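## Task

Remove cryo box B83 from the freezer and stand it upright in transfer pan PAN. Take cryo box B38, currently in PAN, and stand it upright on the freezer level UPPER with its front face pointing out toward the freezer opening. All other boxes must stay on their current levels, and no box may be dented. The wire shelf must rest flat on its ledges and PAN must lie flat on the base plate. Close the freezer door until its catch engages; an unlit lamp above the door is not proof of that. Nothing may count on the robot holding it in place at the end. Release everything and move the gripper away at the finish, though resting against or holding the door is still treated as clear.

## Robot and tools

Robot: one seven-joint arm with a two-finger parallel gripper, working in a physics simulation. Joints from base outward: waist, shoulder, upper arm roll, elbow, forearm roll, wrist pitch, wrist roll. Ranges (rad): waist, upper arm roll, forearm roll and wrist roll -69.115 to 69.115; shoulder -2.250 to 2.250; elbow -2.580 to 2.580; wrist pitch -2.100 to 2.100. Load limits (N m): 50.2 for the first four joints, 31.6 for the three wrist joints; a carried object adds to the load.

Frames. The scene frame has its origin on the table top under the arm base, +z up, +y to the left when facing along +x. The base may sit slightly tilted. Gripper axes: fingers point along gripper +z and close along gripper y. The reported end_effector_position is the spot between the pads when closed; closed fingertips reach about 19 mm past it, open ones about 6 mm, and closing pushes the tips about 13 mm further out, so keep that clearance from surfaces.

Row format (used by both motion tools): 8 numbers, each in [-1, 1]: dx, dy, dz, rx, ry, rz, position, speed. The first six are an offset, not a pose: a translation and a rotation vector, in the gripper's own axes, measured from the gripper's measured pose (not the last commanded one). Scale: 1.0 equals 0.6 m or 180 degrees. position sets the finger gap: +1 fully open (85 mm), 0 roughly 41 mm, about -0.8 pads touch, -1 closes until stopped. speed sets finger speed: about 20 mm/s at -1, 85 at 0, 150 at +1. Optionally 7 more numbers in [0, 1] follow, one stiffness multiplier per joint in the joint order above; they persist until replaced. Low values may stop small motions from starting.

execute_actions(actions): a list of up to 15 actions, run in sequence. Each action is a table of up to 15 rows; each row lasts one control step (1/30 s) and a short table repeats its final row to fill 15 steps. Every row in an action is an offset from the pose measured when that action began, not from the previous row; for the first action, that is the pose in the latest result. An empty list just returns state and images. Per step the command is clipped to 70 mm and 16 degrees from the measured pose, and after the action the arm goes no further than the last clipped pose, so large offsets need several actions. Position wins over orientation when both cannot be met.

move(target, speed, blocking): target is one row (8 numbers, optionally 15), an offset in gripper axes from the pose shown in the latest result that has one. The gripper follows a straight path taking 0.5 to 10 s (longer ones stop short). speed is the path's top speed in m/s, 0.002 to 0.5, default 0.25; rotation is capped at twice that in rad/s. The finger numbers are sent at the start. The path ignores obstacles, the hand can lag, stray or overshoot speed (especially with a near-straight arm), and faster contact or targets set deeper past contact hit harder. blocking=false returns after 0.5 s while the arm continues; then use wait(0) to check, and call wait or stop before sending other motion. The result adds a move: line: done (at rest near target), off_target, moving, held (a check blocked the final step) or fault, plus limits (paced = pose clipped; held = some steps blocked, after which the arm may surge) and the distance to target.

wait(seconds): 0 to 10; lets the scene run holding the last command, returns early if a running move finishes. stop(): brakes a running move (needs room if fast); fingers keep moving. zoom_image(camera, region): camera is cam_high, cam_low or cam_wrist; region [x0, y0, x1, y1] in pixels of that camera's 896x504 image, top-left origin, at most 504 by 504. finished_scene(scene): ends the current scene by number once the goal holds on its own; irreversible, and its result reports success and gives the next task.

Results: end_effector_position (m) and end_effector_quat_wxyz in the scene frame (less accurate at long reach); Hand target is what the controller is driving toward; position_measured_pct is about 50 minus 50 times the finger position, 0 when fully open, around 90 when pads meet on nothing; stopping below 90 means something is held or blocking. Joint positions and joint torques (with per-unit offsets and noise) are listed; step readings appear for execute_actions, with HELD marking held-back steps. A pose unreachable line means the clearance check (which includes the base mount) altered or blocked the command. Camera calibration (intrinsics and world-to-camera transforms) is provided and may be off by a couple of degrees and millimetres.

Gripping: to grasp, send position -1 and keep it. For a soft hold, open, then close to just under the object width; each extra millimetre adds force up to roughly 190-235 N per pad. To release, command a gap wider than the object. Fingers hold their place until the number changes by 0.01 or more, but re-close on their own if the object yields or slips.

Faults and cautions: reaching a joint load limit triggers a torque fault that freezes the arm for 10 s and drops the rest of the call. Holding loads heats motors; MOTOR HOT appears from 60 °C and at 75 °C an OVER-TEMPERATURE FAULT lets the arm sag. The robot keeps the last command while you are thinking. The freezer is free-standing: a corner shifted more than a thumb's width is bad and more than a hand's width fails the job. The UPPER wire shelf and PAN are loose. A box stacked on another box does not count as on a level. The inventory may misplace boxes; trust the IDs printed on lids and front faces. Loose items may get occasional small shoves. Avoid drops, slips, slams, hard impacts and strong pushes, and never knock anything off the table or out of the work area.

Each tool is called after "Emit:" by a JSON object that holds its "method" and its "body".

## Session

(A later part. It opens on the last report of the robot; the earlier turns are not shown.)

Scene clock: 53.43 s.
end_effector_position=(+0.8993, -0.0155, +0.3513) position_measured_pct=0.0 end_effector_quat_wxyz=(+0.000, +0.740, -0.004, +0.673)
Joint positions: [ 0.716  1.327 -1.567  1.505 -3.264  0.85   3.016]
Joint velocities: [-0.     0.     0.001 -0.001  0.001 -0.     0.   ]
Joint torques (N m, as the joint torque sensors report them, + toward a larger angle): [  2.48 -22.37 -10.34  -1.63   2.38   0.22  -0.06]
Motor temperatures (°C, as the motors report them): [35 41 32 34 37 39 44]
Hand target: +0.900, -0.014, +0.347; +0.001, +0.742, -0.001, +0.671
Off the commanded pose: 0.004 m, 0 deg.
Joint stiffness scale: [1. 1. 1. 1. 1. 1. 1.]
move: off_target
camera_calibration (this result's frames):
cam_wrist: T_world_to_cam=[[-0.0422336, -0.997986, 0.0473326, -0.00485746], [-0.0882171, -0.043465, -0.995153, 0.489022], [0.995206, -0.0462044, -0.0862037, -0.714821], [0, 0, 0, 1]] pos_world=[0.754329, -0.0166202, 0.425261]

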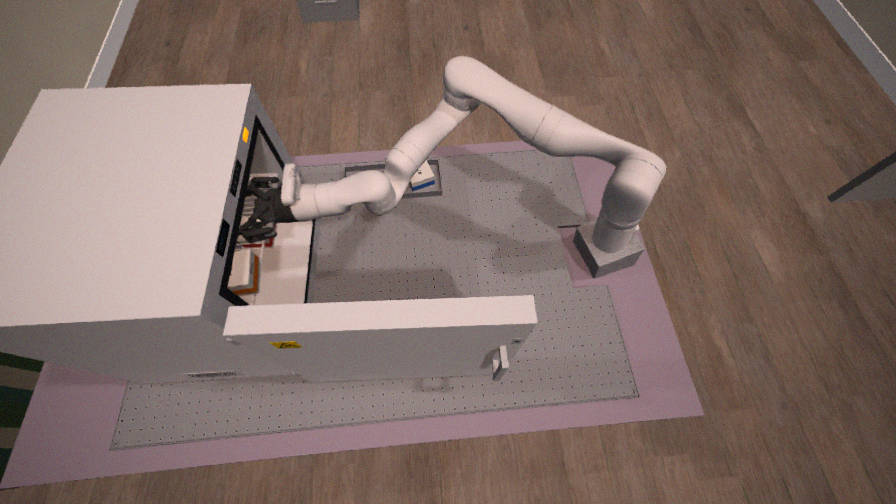

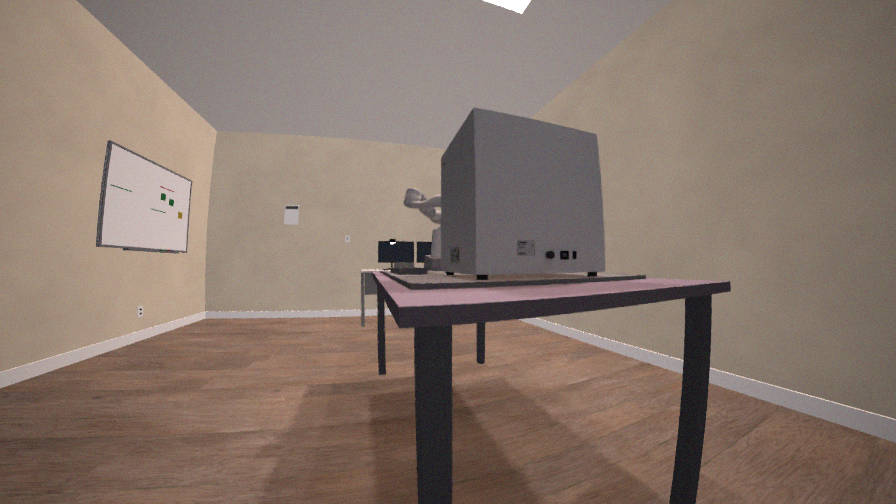

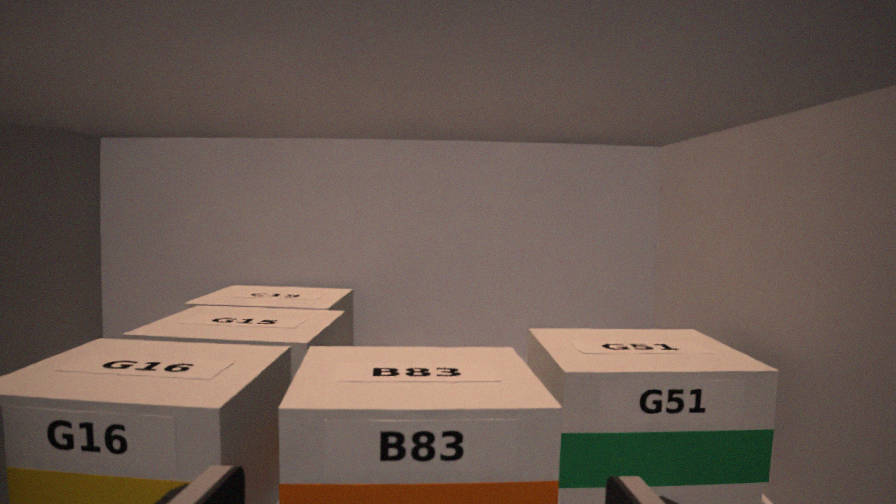

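Advance, grip, drag to front row, regrasp pitched.

Emit:
{"method": "move", "body": {"target": [0,0.002,0.078,0,0,0,1,0], "speed": 0.03}}

Emit:
{"method": "move", "body": {"target": [0,0,0,0,0,0,0.65,-1]}}

Emit:
{"method": "move", "body": {"target": [0,0,-0.14,0,0,0,0.65,-1], "speed": 0.07}}

Emit:
{"method": "move", "body": {"target": [-0.01,0,0,0,0,0,0.65,-1], "speed": 0.03}}

Emit:
{"method": "move", "body": {"target": [0,0,0,0,0,0,1,0]}}

Emit:
{"method": "move", "body": {"target": [0,0,0.02,0,-0.14,0,1,0], "speed": 0.15}}

Scene clock: 55.47 s.
end_effector_position=(+0.9452, -0.0188, +0.3515) position_measured_pct=0.0 end_effector_quat_wxyz=(+0.001, +0.738, -0.007, +0.675)
Joint positions: [ 0.64   1.328 -1.541  1.31  -3.264  0.734  3.016]
Joint velocities: [-0.006 -0.001  0.004 -0.005  0.    -0.001  0.001]
Joint torques (N m, as the joint torque sensors report them, + toward a larger angle): [  2.08 -24.26 -10.12  -1.96   2.41   0.35  -0.1 ]
Motor temperatures (°C, as the motors report them): [35 41 32 34 37 39 44]
Hand target: +0.946, -0.017, +0.347; +0.001, +0.740, -0.004, +0.673
Off the commanded pose: 0.005 m, 1 deg.
Joint stiffness scale: [1. 1. 1. 1. 1. 1. 1.]
move: off_target
camera_calibration (this result's frames):
cam_wrist: T_world_to_cam=[[-0.0471663, -0.997913, 0.0441067, -0.00041641], [-0.0811414, -0.0401822, -0.995892, 0.486785], [0.995586, -0.0505514, -0.0790768, -0.763586], [0, 0, 0, 1]] pos_world=[0.799694, -0.0194558, 0.424422]

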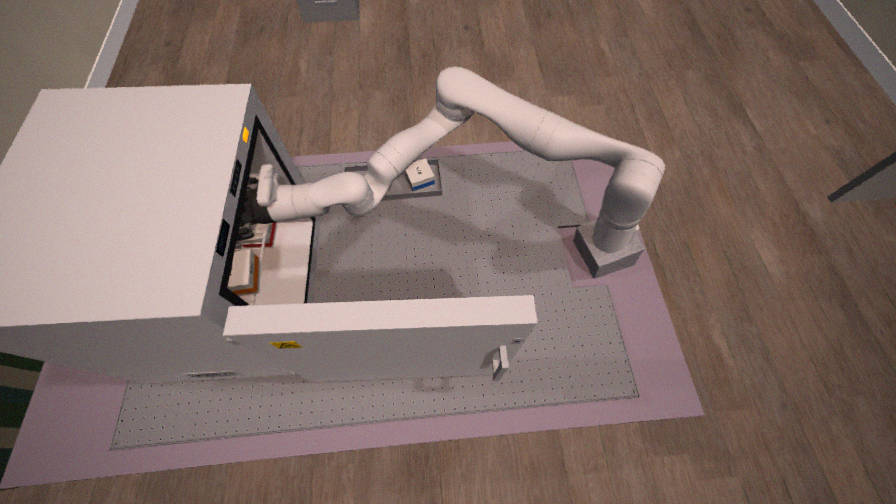

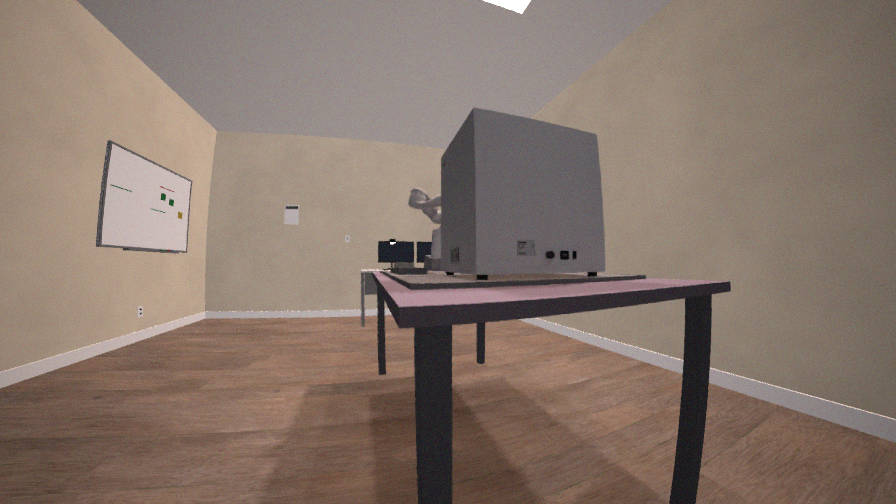

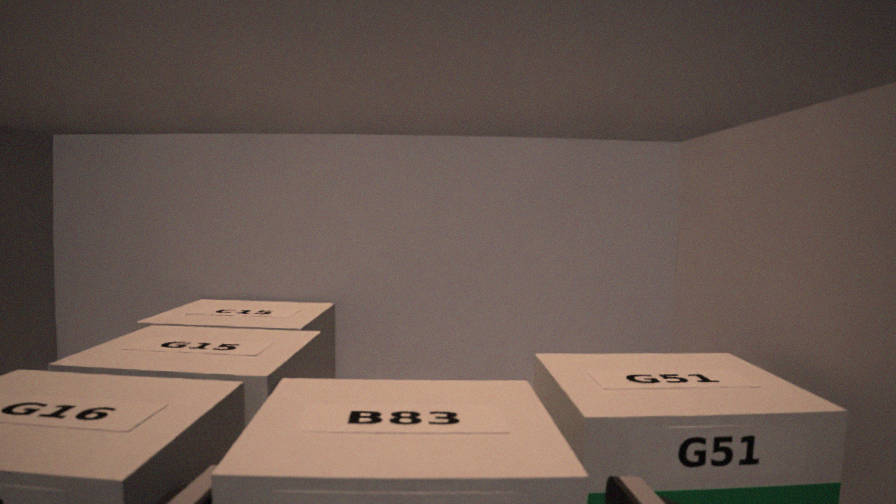

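Scene clock: 56.53 s.
end_effector_position=(+0.9452, -0.0187, +0.3515) position_measured_pct=15.5 end_effector_quat_wxyz=(+0.001, +0.738, -0.007, +0.675)
Joint positions: [ 0.64   1.328 -1.541  1.309 -3.264  0.734  3.016]
Joint velocities: [ 0.     0.     0.     0.     0.001 -0.001  0.002]
Joint torques (N m, as the joint torque sensors report them, + toward a larger angle): [  2.38 -23.86  -9.38  -1.93   2.02   0.06  -0.26]
Motor temperatures (°C, as the motors report them): [35 41 32 34 37 39 44]
Hand target: +0.945, -0.019, +0.352; +0.001, +0.738, -0.007, +0.675
Off the commanded pose: 0.000 m, 0 deg.
Joint stiffness scale: [1. 1. 1. 1. 1. 1. 1.]
move: done
camera_calibration (this result's frames):
cam_wrist: T_world_to_cam=[[-0.0471412, -0.997913, 0.0441249, -0.000416466], [-0.0811543, -0.0402018, -0.99589, 0.486784], [0.995586, -0.0505284, -0.0790898, -0.763592], [0, 0, 0, 1]] pos_world=[0.799706, -0.0194291, 0.424409]

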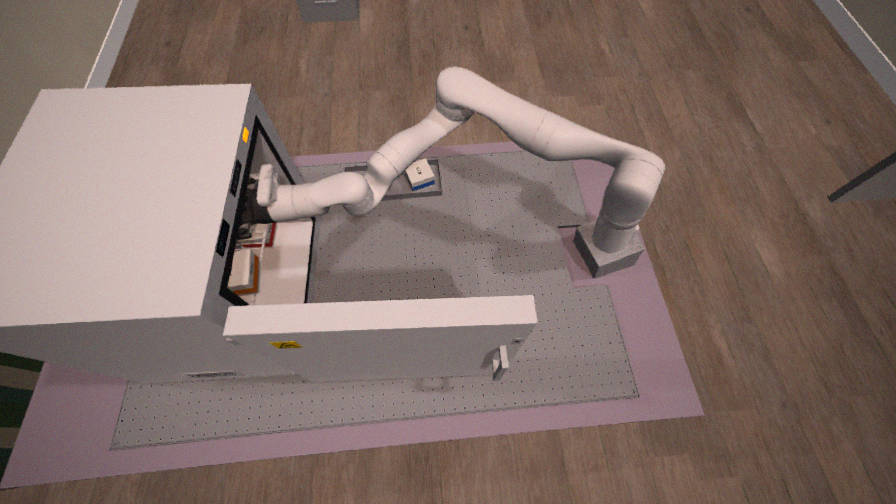

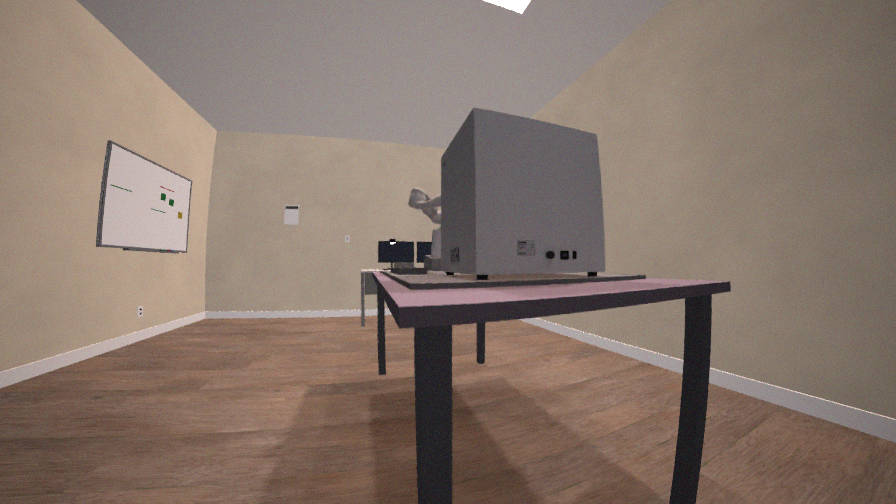

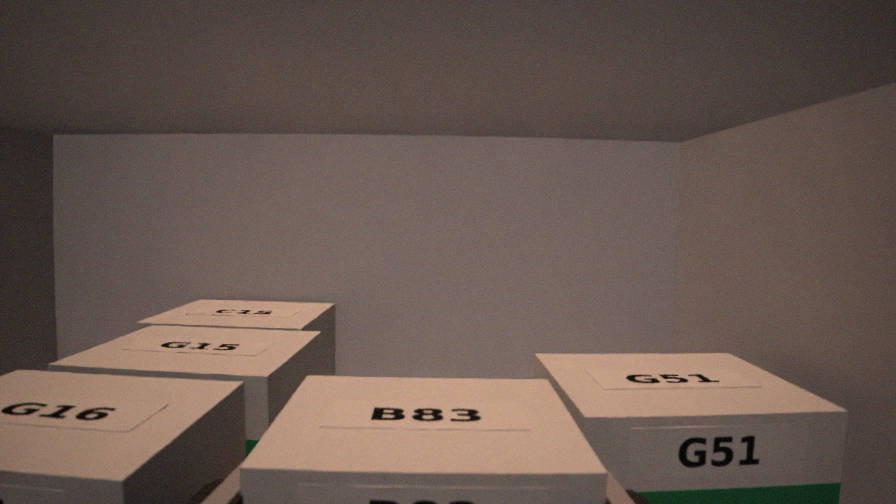

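Scene clock: 58.13 s.
end_effector_position=(+0.8623, -0.0165, +0.3540) position_measured_pct=15.5 end_effector_quat_wxyz=(+0.000, +0.741, -0.005, +0.672)
Joint positions: [ 0.775  1.319 -1.579  1.649 -3.264  0.937  2.998]
Joint velocities: [ 0.005 -0.001 -0.002  0.001 -0.     0.001 -0.   ]
Joint torques (N m, as the joint torque sensors report them, + toward a larger angle): [  2.15 -21.53 -10.79  -1.92   3.     0.24  -0.21]
Motor temperatures (°C, as the motors report them): [35 41 32 34 37 39 44]
Hand target: +0.862, -0.018, +0.359; +0.001, +0.738, -0.007, +0.675
Off the commanded pose: 0.005 m, 1 deg.
Joint stiffness scale: [1. 1. 1. 1. 1. 1. 1.]
move: off_target
camera_calibration (this result's frames):
cam_wrist: T_world_to_cam=[[-0.0432661, -0.998009, 0.0458891, -0.00617679], [-0.0898424, -0.0418593, -0.995076, 0.489764], [0.995016, -0.0471758, -0.0878525, -0.677103], [0, 0, 0, 1]] pos_world=[0.717462, -0.0176062, 0.428151]

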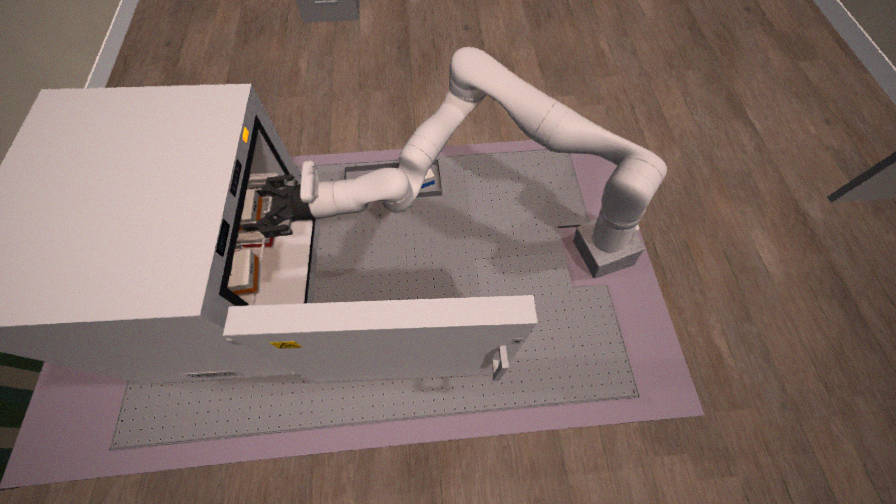

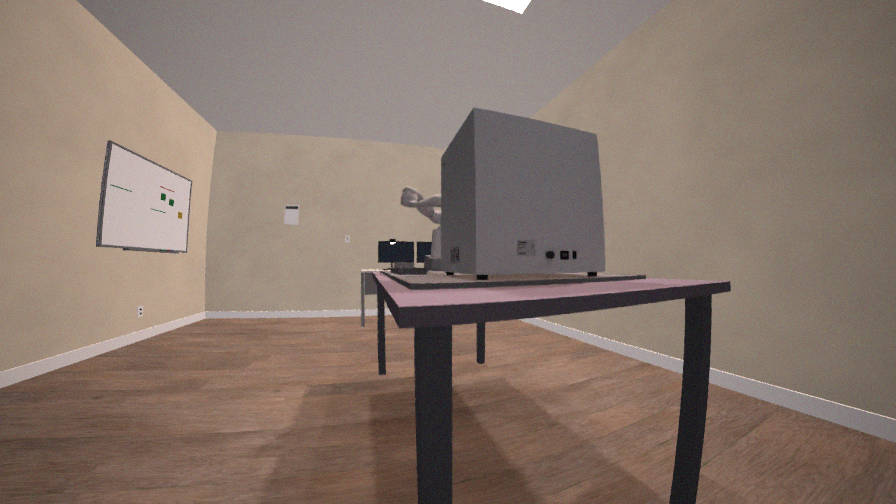

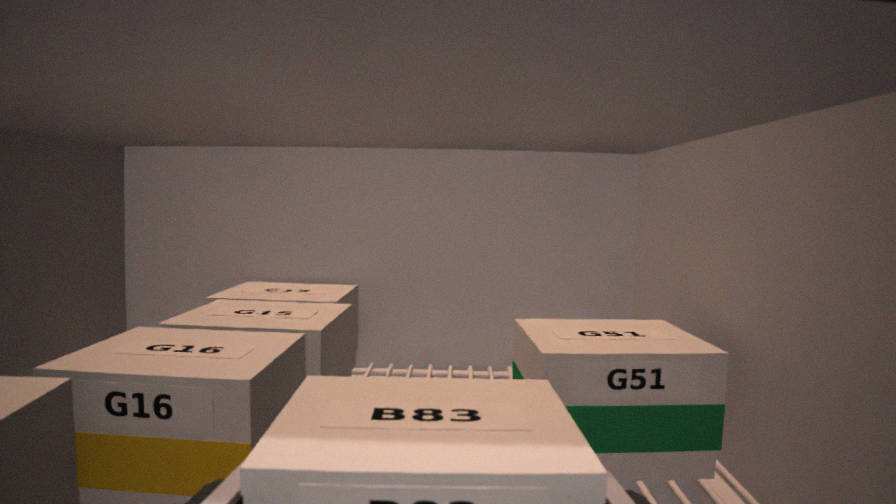

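Scene clock: 58.83 s.
end_effector_position=(+0.8622, -0.0171, +0.3511) position_measured_pct=15.5 end_effector_quat_wxyz=(+0.000, +0.740, -0.005, +0.672)
Joint positions: [ 0.775  1.327 -1.579  1.649 -3.255  0.937  2.998]
Joint velocities: [ 0.     0.002  0.     0.001  0.002 -0.    -0.   ]
Joint torques (N m, as the joint torque sensors report them, + toward a larger angle): [  2.65 -19.97  -9.46  -1.71   2.2    0.23  -0.06]
Motor temperatures (°C, as the motors report them): [35 41 32 34 37 39 44]
Hand target: +0.862, -0.016, +0.348; +0.000, +0.741, -0.005, +0.672
Off the commanded pose: 0.003 m, 0 deg.
Joint stiffness scale: [1. 1. 1. 1. 1. 1. 1.]
move: done
camera_calibration (this result's frames):
cam_wrist: T_world_to_cam=[[-0.043181, -0.998013, 0.0458786, -0.00672455], [-0.088691, -0.0419109, -0.995177, 0.485962], [0.995123, -0.0470418, -0.086705, -0.677817], [0, 0, 0, 1]] pos_world=[0.717321, -0.0182298, 0.425156]

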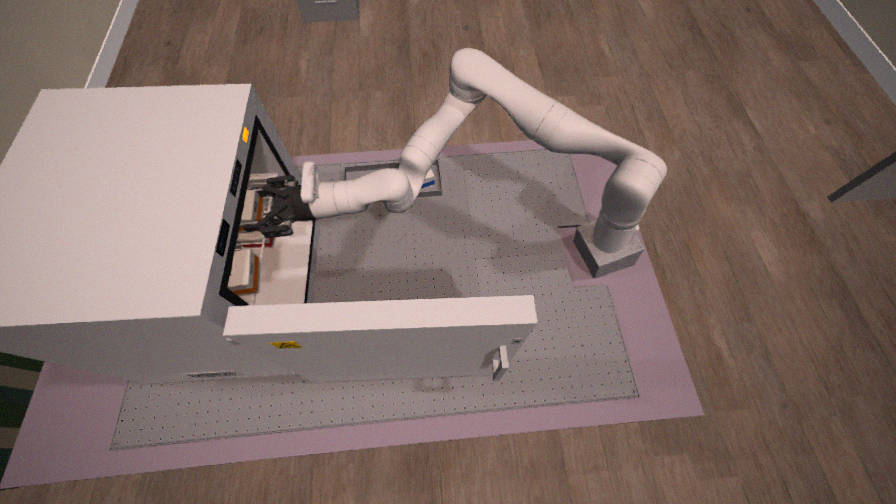

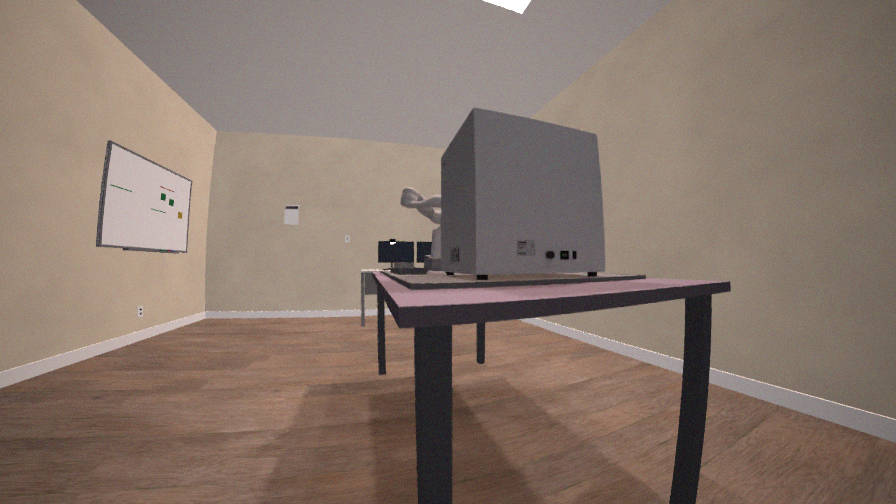

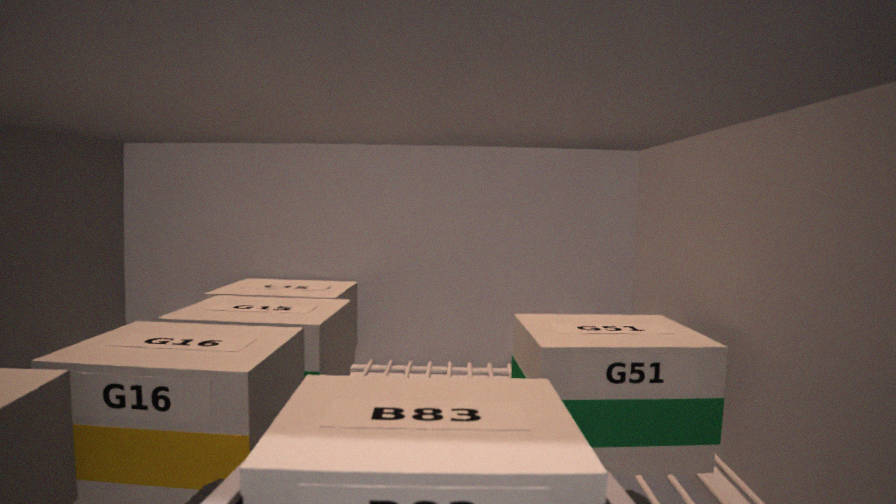

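Scene clock: 59.37 s.
end_effector_position=(+0.8622, -0.0171, +0.3511) position_measured_pct=0.0 end_effector_quat_wxyz=(+0.000, +0.740, -0.005, +0.672)
Joint positions: [ 0.775  1.327 -1.579  1.649 -3.255  0.937  2.998]
Joint velocities: [ 0.     0.     0.     0.     0.001 -0.     0.   ]
Joint torques (N m, as the joint torque sensors report them, + toward a larger angle): [  2.38 -20.82 -10.31  -1.51   2.49   0.26  -0.14]
Motor temperatures (°C, as the motors report them): [35 41 32 34 37 39 44]
Hand target: +0.862, -0.017, +0.351; +0.000, +0.740, -0.005, +0.672
Off the commanded pose: 0.000 m, 0 deg.
Joint stiffness scale: [1. 1. 1. 1. 1. 1. 1.]
move: done
camera_calibration (this result's frames):
cam_wrist: T_world_to_cam=[[-0.043179, -0.998013, 0.0458871, -0.00672994], [-0.088676, -0.0419202, -0.995178, 0.485947], [0.995124, -0.0470398, -0.0866897, -0.677824], [0, 0, 0, 1]] pos_world=[0.71732, -0.0182303, 0.425152]

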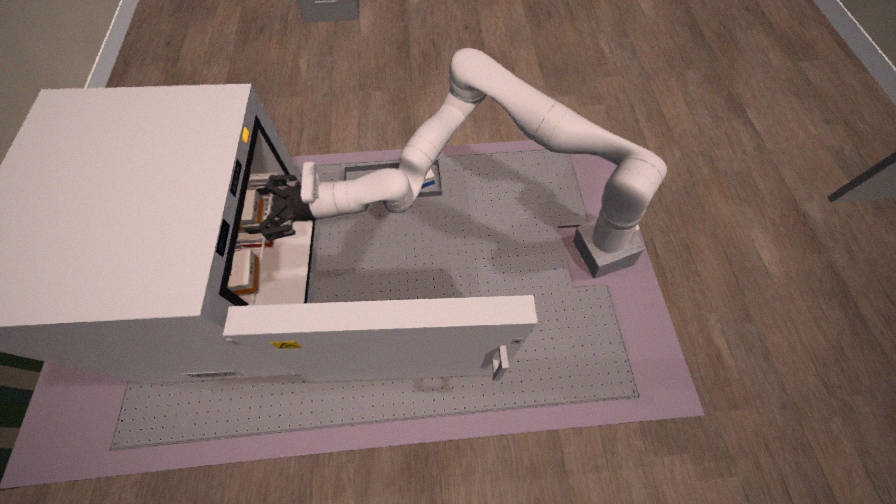

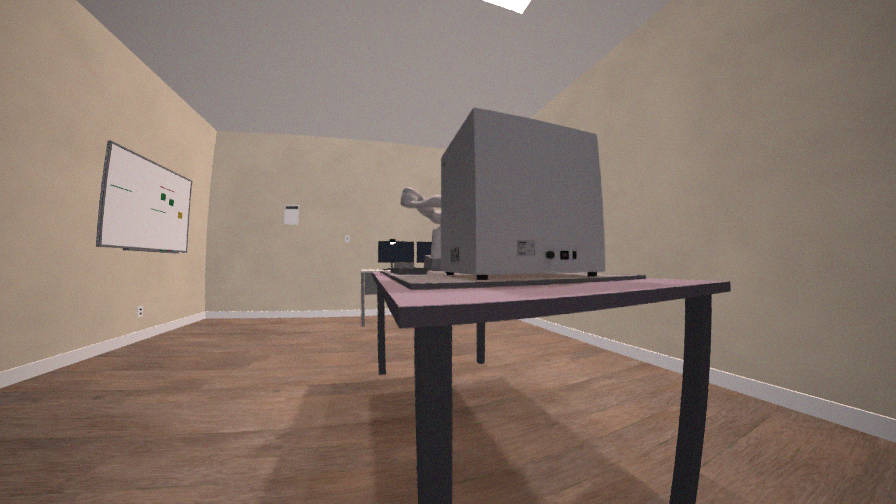

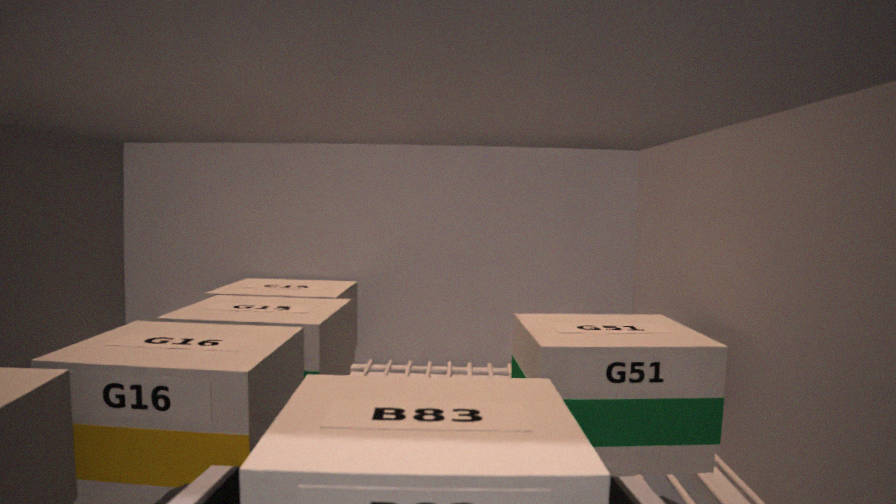

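Scene clock: 61.27 s.
end_effector_position=(+0.8742, -0.0186, +0.3493) position_measured_pct=0.0 end_effector_quat_wxyz=(-0.002, +0.868, -0.007, +0.496)
Joint positions: [ 0.734  1.045 -1.535  1.384 -4.223  0.788  3.536]
Joint velocities: [-0.003 -0.003  0.    -0.002 -0.001 -0.     0.003]
Joint torques (N m, as the joint torque sensors report them, + toward a larger angle): [  2.12 -21.76  -9.08  -4.63   1.82  -1.1    0.12]
Motor temperatures (°C, as the motors report them): [35 41 32 34 37 39 44]
Hand target: +0.874, -0.018, +0.351; -0.001, +0.869, -0.006, +0.496
Off the commanded pose: 0.002 m, 0 deg.
Joint stiffness scale: [1. 1. 1. 1. 1. 1. 1.]
move: done
camera_calibration (this result's frames):
cam_wrist: T_world_to_cam=[[-0.0200637, -0.998394, 0.0529875, -0.0302811], [-0.50085, -0.0358319, -0.864792, 0.80005], [0.865302, -0.0438898, -0.499326, -0.432291], [0, 0, 0, 1]] pos_world=[0.77416, -0.0205383, 0.477627]

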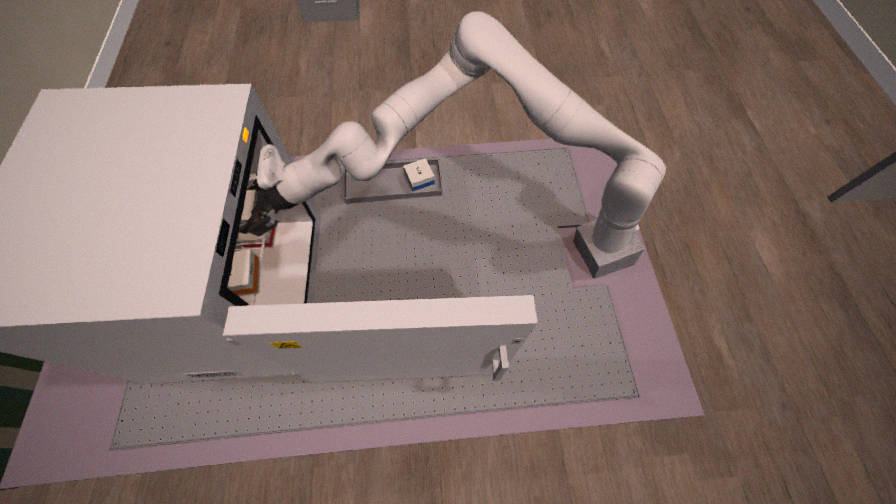

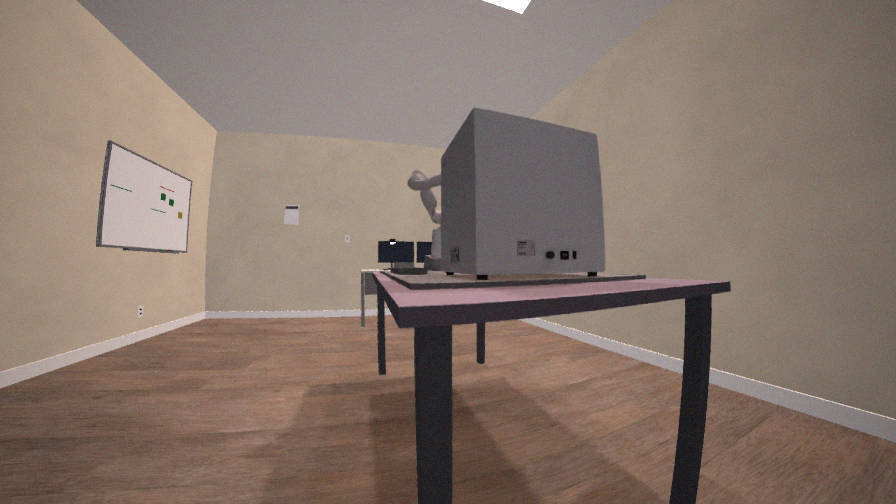

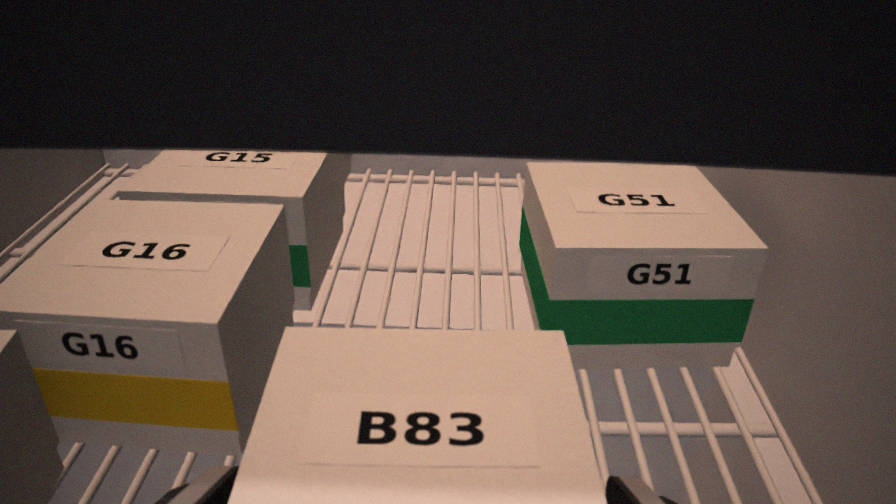

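Emit:
{"method": "move", "body": {"target": [0,0,0,0,0,0,0.65,-1]}}

Emit:
{"method": "move", "body": {"target": [-0.135,0,-0.327,0,0,0,0.65,-1], "speed": 0.15}}

Emit:
{"method": "move", "body": {"target": [-0.38,0.47,0.229,0,0,0,0.65,-1]}}

Scene clock: 62.47 s.
end_effector_position=(+0.8743, -0.0184, +0.3494) position_measured_pct=15.5 end_effector_quat_wxyz=(-0.002, +0.868, -0.007, +0.496)
Joint positions: [ 0.734  1.045 -1.535  1.384 -4.223  0.788  3.536]
Joint velocities: [ 0.     0.001 -0.     0.    -0.001 -0.    -0.002]
Joint torques (N m, as the joint torque sensors report them, + toward a larger angle): [  2.07 -19.66  -7.77  -4.27   1.52  -0.99  -0.24]
Motor temperatures (°C, as the motors report them): [35 41 32 34 37 39 44]
Hand target: +0.874, -0.019, +0.349; -0.002, +0.868, -0.007, +0.496
Off the commanded pose: 0.000 m, 0 deg.
Joint stiffness scale: [1. 1. 1. 1. 1. 1. 1.]
move: done
camera_calibration (this result's frames):
cam_wrist: T_world_to_cam=[[-0.019822, -0.998395, 0.0530597, -0.0303318], [-0.500786, -0.0360184, -0.864821, 0.800095], [0.865344, -0.0437141, -0.499268, -0.432347], [0, 0, 0, 1]] pos_world=[0.774204, -0.0203646, 0.477692]

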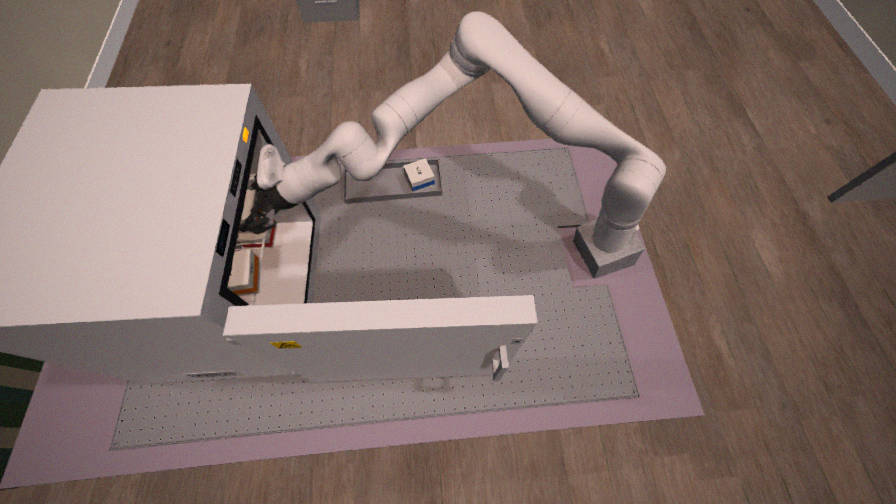

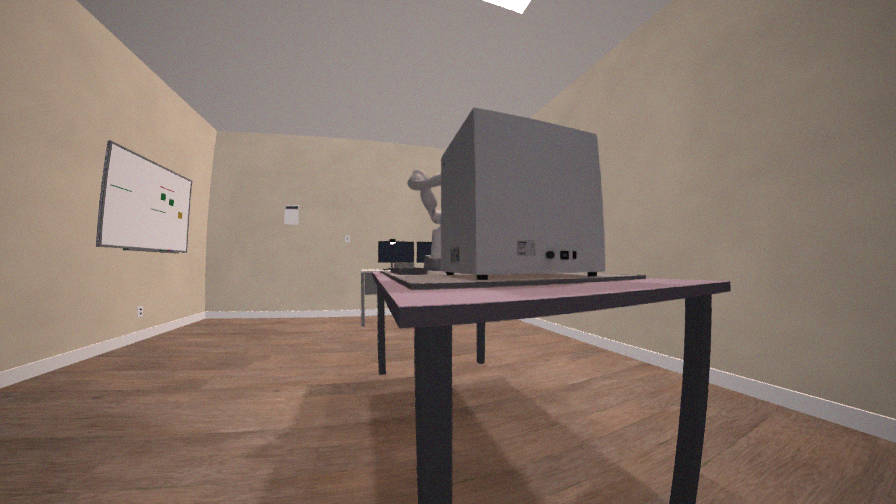

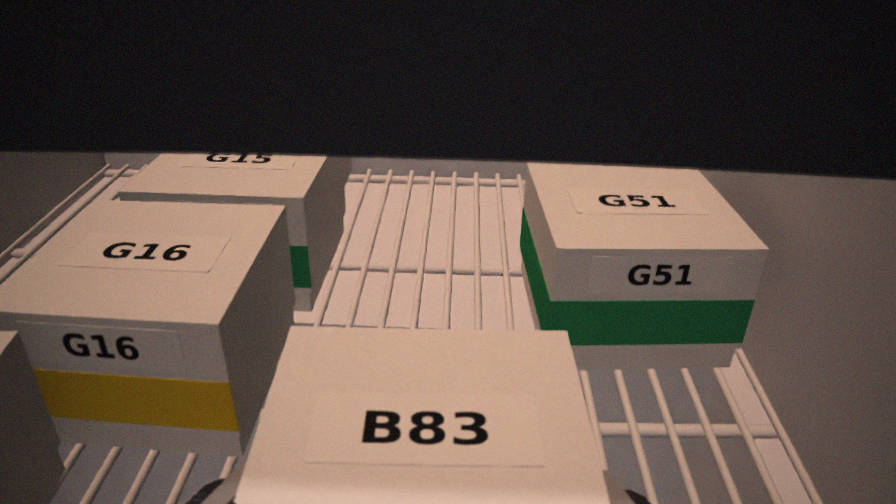

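Scene clock: 64.47 s.
end_effector_position=(+0.6655, -0.0159, +0.3780) position_measured_pct=15.5 end_effector_quat_wxyz=(-0.003, +0.869, -0.005, +0.495)
Joint positions: [ 1.158  0.867 -1.791  2.086 -4.149  0.952  3.105]
Joint velocities: [ 0.006 -0.004  0.     0.    -0.001 -0.    -0.001]
Joint torques (N m, as the joint torque sensors report them, + toward a larger angle): [  1.92 -13.18  -8.07  -5.87   2.57  -0.1   -0.07]
Motor temperatures (°C, as the motors report them): [35 41 32 34 37 39 44]
Hand target: +0.664, -0.016, +0.380; -0.002, +0.868, -0.007, +0.496
Off the commanded pose: 0.002 m, 0 deg.
Joint stiffness scale: [1. 1. 1. 1. 1. 1. 1.]
move: done
camera_calibration (this result's frames):
cam_wrist: T_world_to_cam=[[-0.0146744, -0.998485, 0.0530324, -0.0369508], [-0.502646, -0.0384829, -0.863635, 0.721083], [0.864368, -0.0393298, -0.50132, -0.235789], [0, 0, 0, 1]] pos_world=[0.565716, -0.018419, 0.506507]

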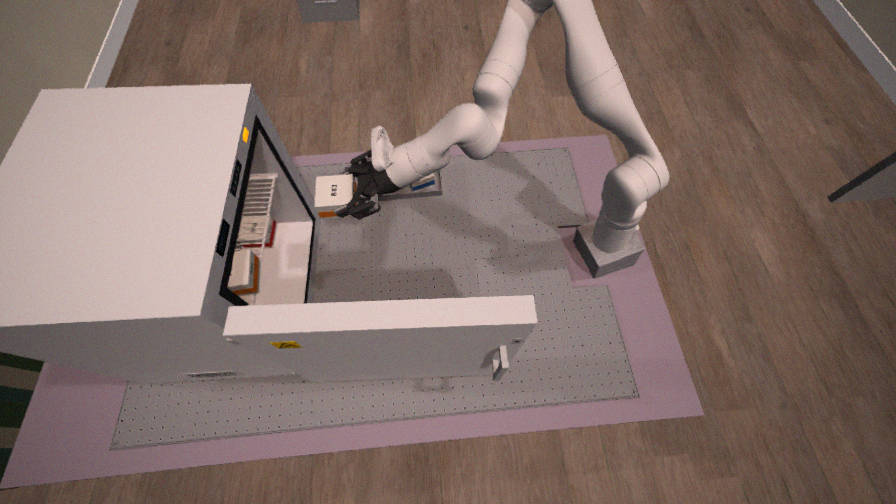

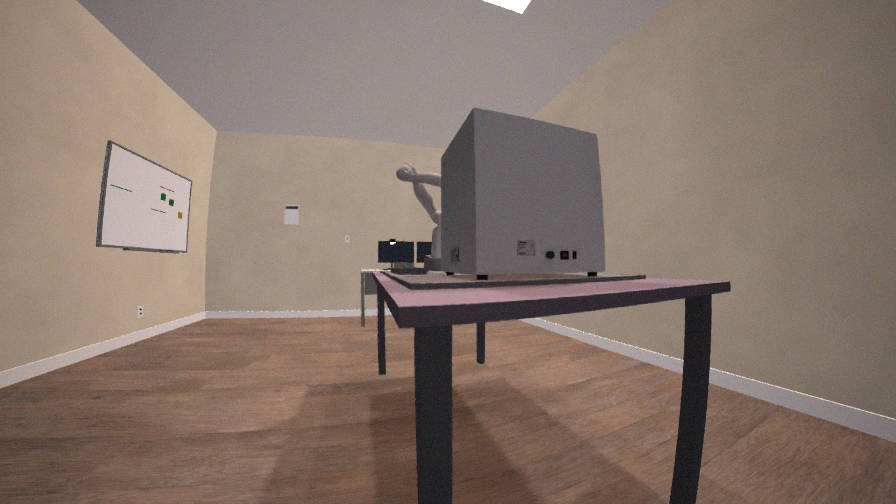

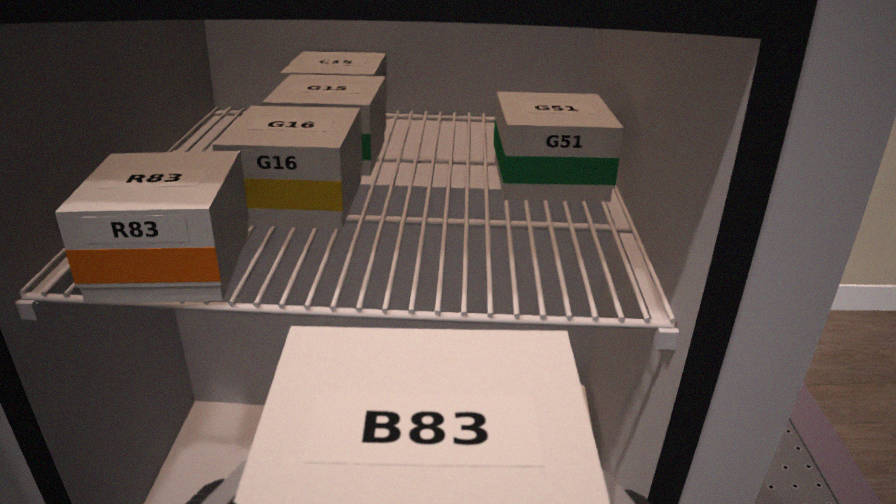

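Scene clock: 66.53 s.
end_effector_position=(+0.6661, -0.2953, +0.1117) position_measured_pct=15.5 end_effector_quat_wxyz=(-0.004, +0.869, -0.008, +0.495)
Joint positions: [ 1.403  1.517 -1.331  1.73  -3.482  0.347  3.296]
Joint velocities: [ 0.     0.007  0.    -0.002  0.002 -0.001  0.   ]
Joint torques (N m, as the joint torque sensors report them, + toward a larger angle): [  3.95 -19.22 -10.64   0.09   1.14  -0.62  -0.19]
Motor temperatures (°C, as the motors report them): [35 41 32 34 37 39 44]
Hand target: +0.665, -0.296, +0.109; -0.002, +0.869, -0.004, +0.495
Off the commanded pose: 0.003 m, 0 deg.
Joint stiffness scale: [1. 1. 1. 1. 1. 1. 1.]
move: done
camera_calibration (this result's frames):
cam_wrist: T_world_to_cam=[[-0.0196041, -0.998646, 0.0481823, -0.29799], [-0.503329, -0.0317816, -0.86351, 0.483113], [0.863872, -0.0411799, -0.502024, -0.380938], [0, 0, 0, 1]] pos_world=[0.566405, -0.29792, 0.240291]

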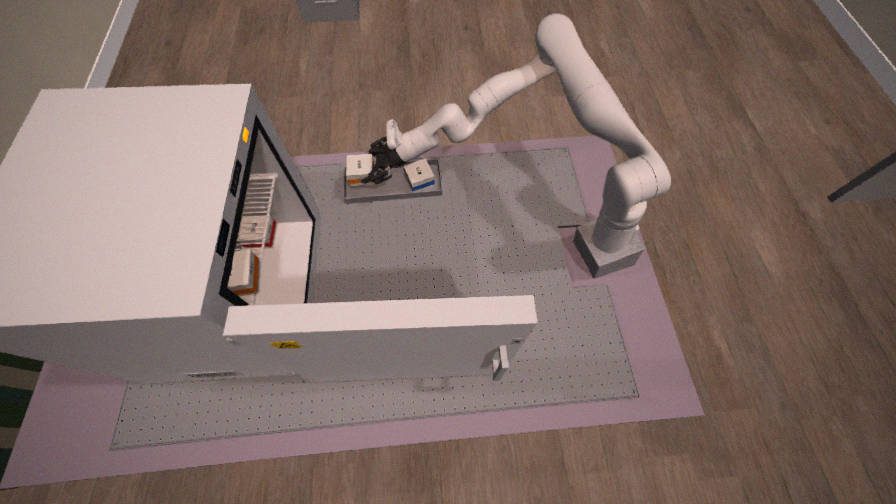

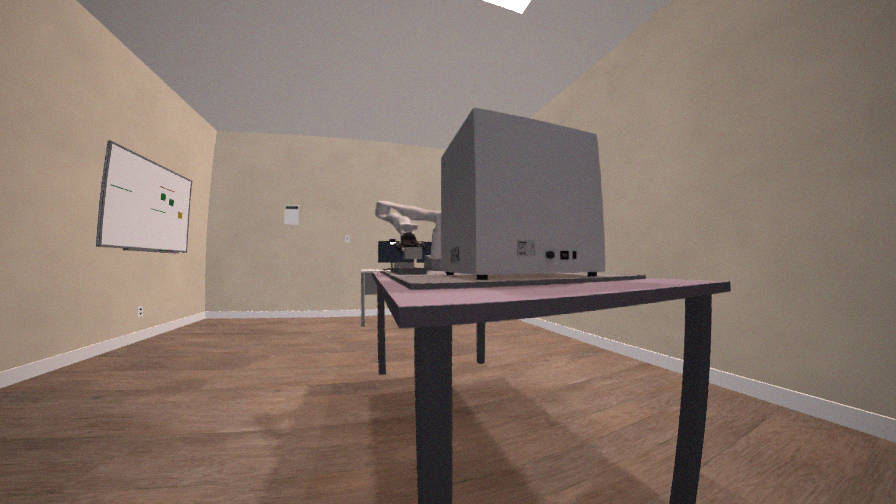

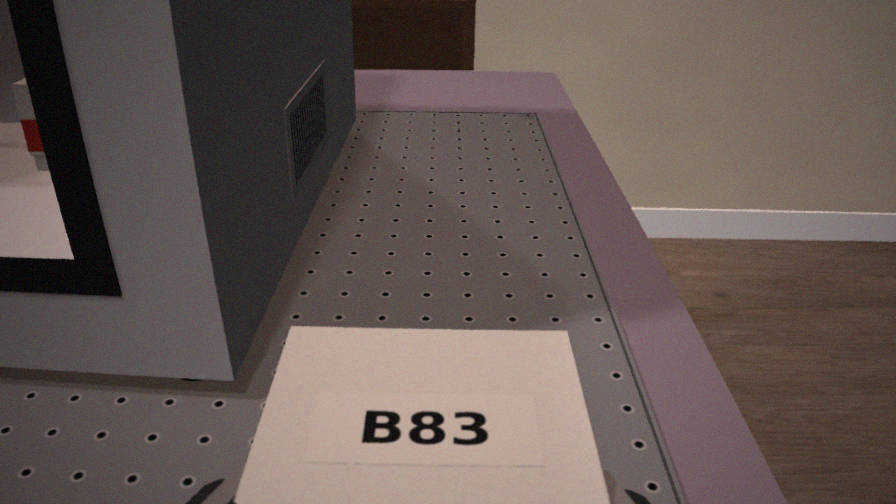

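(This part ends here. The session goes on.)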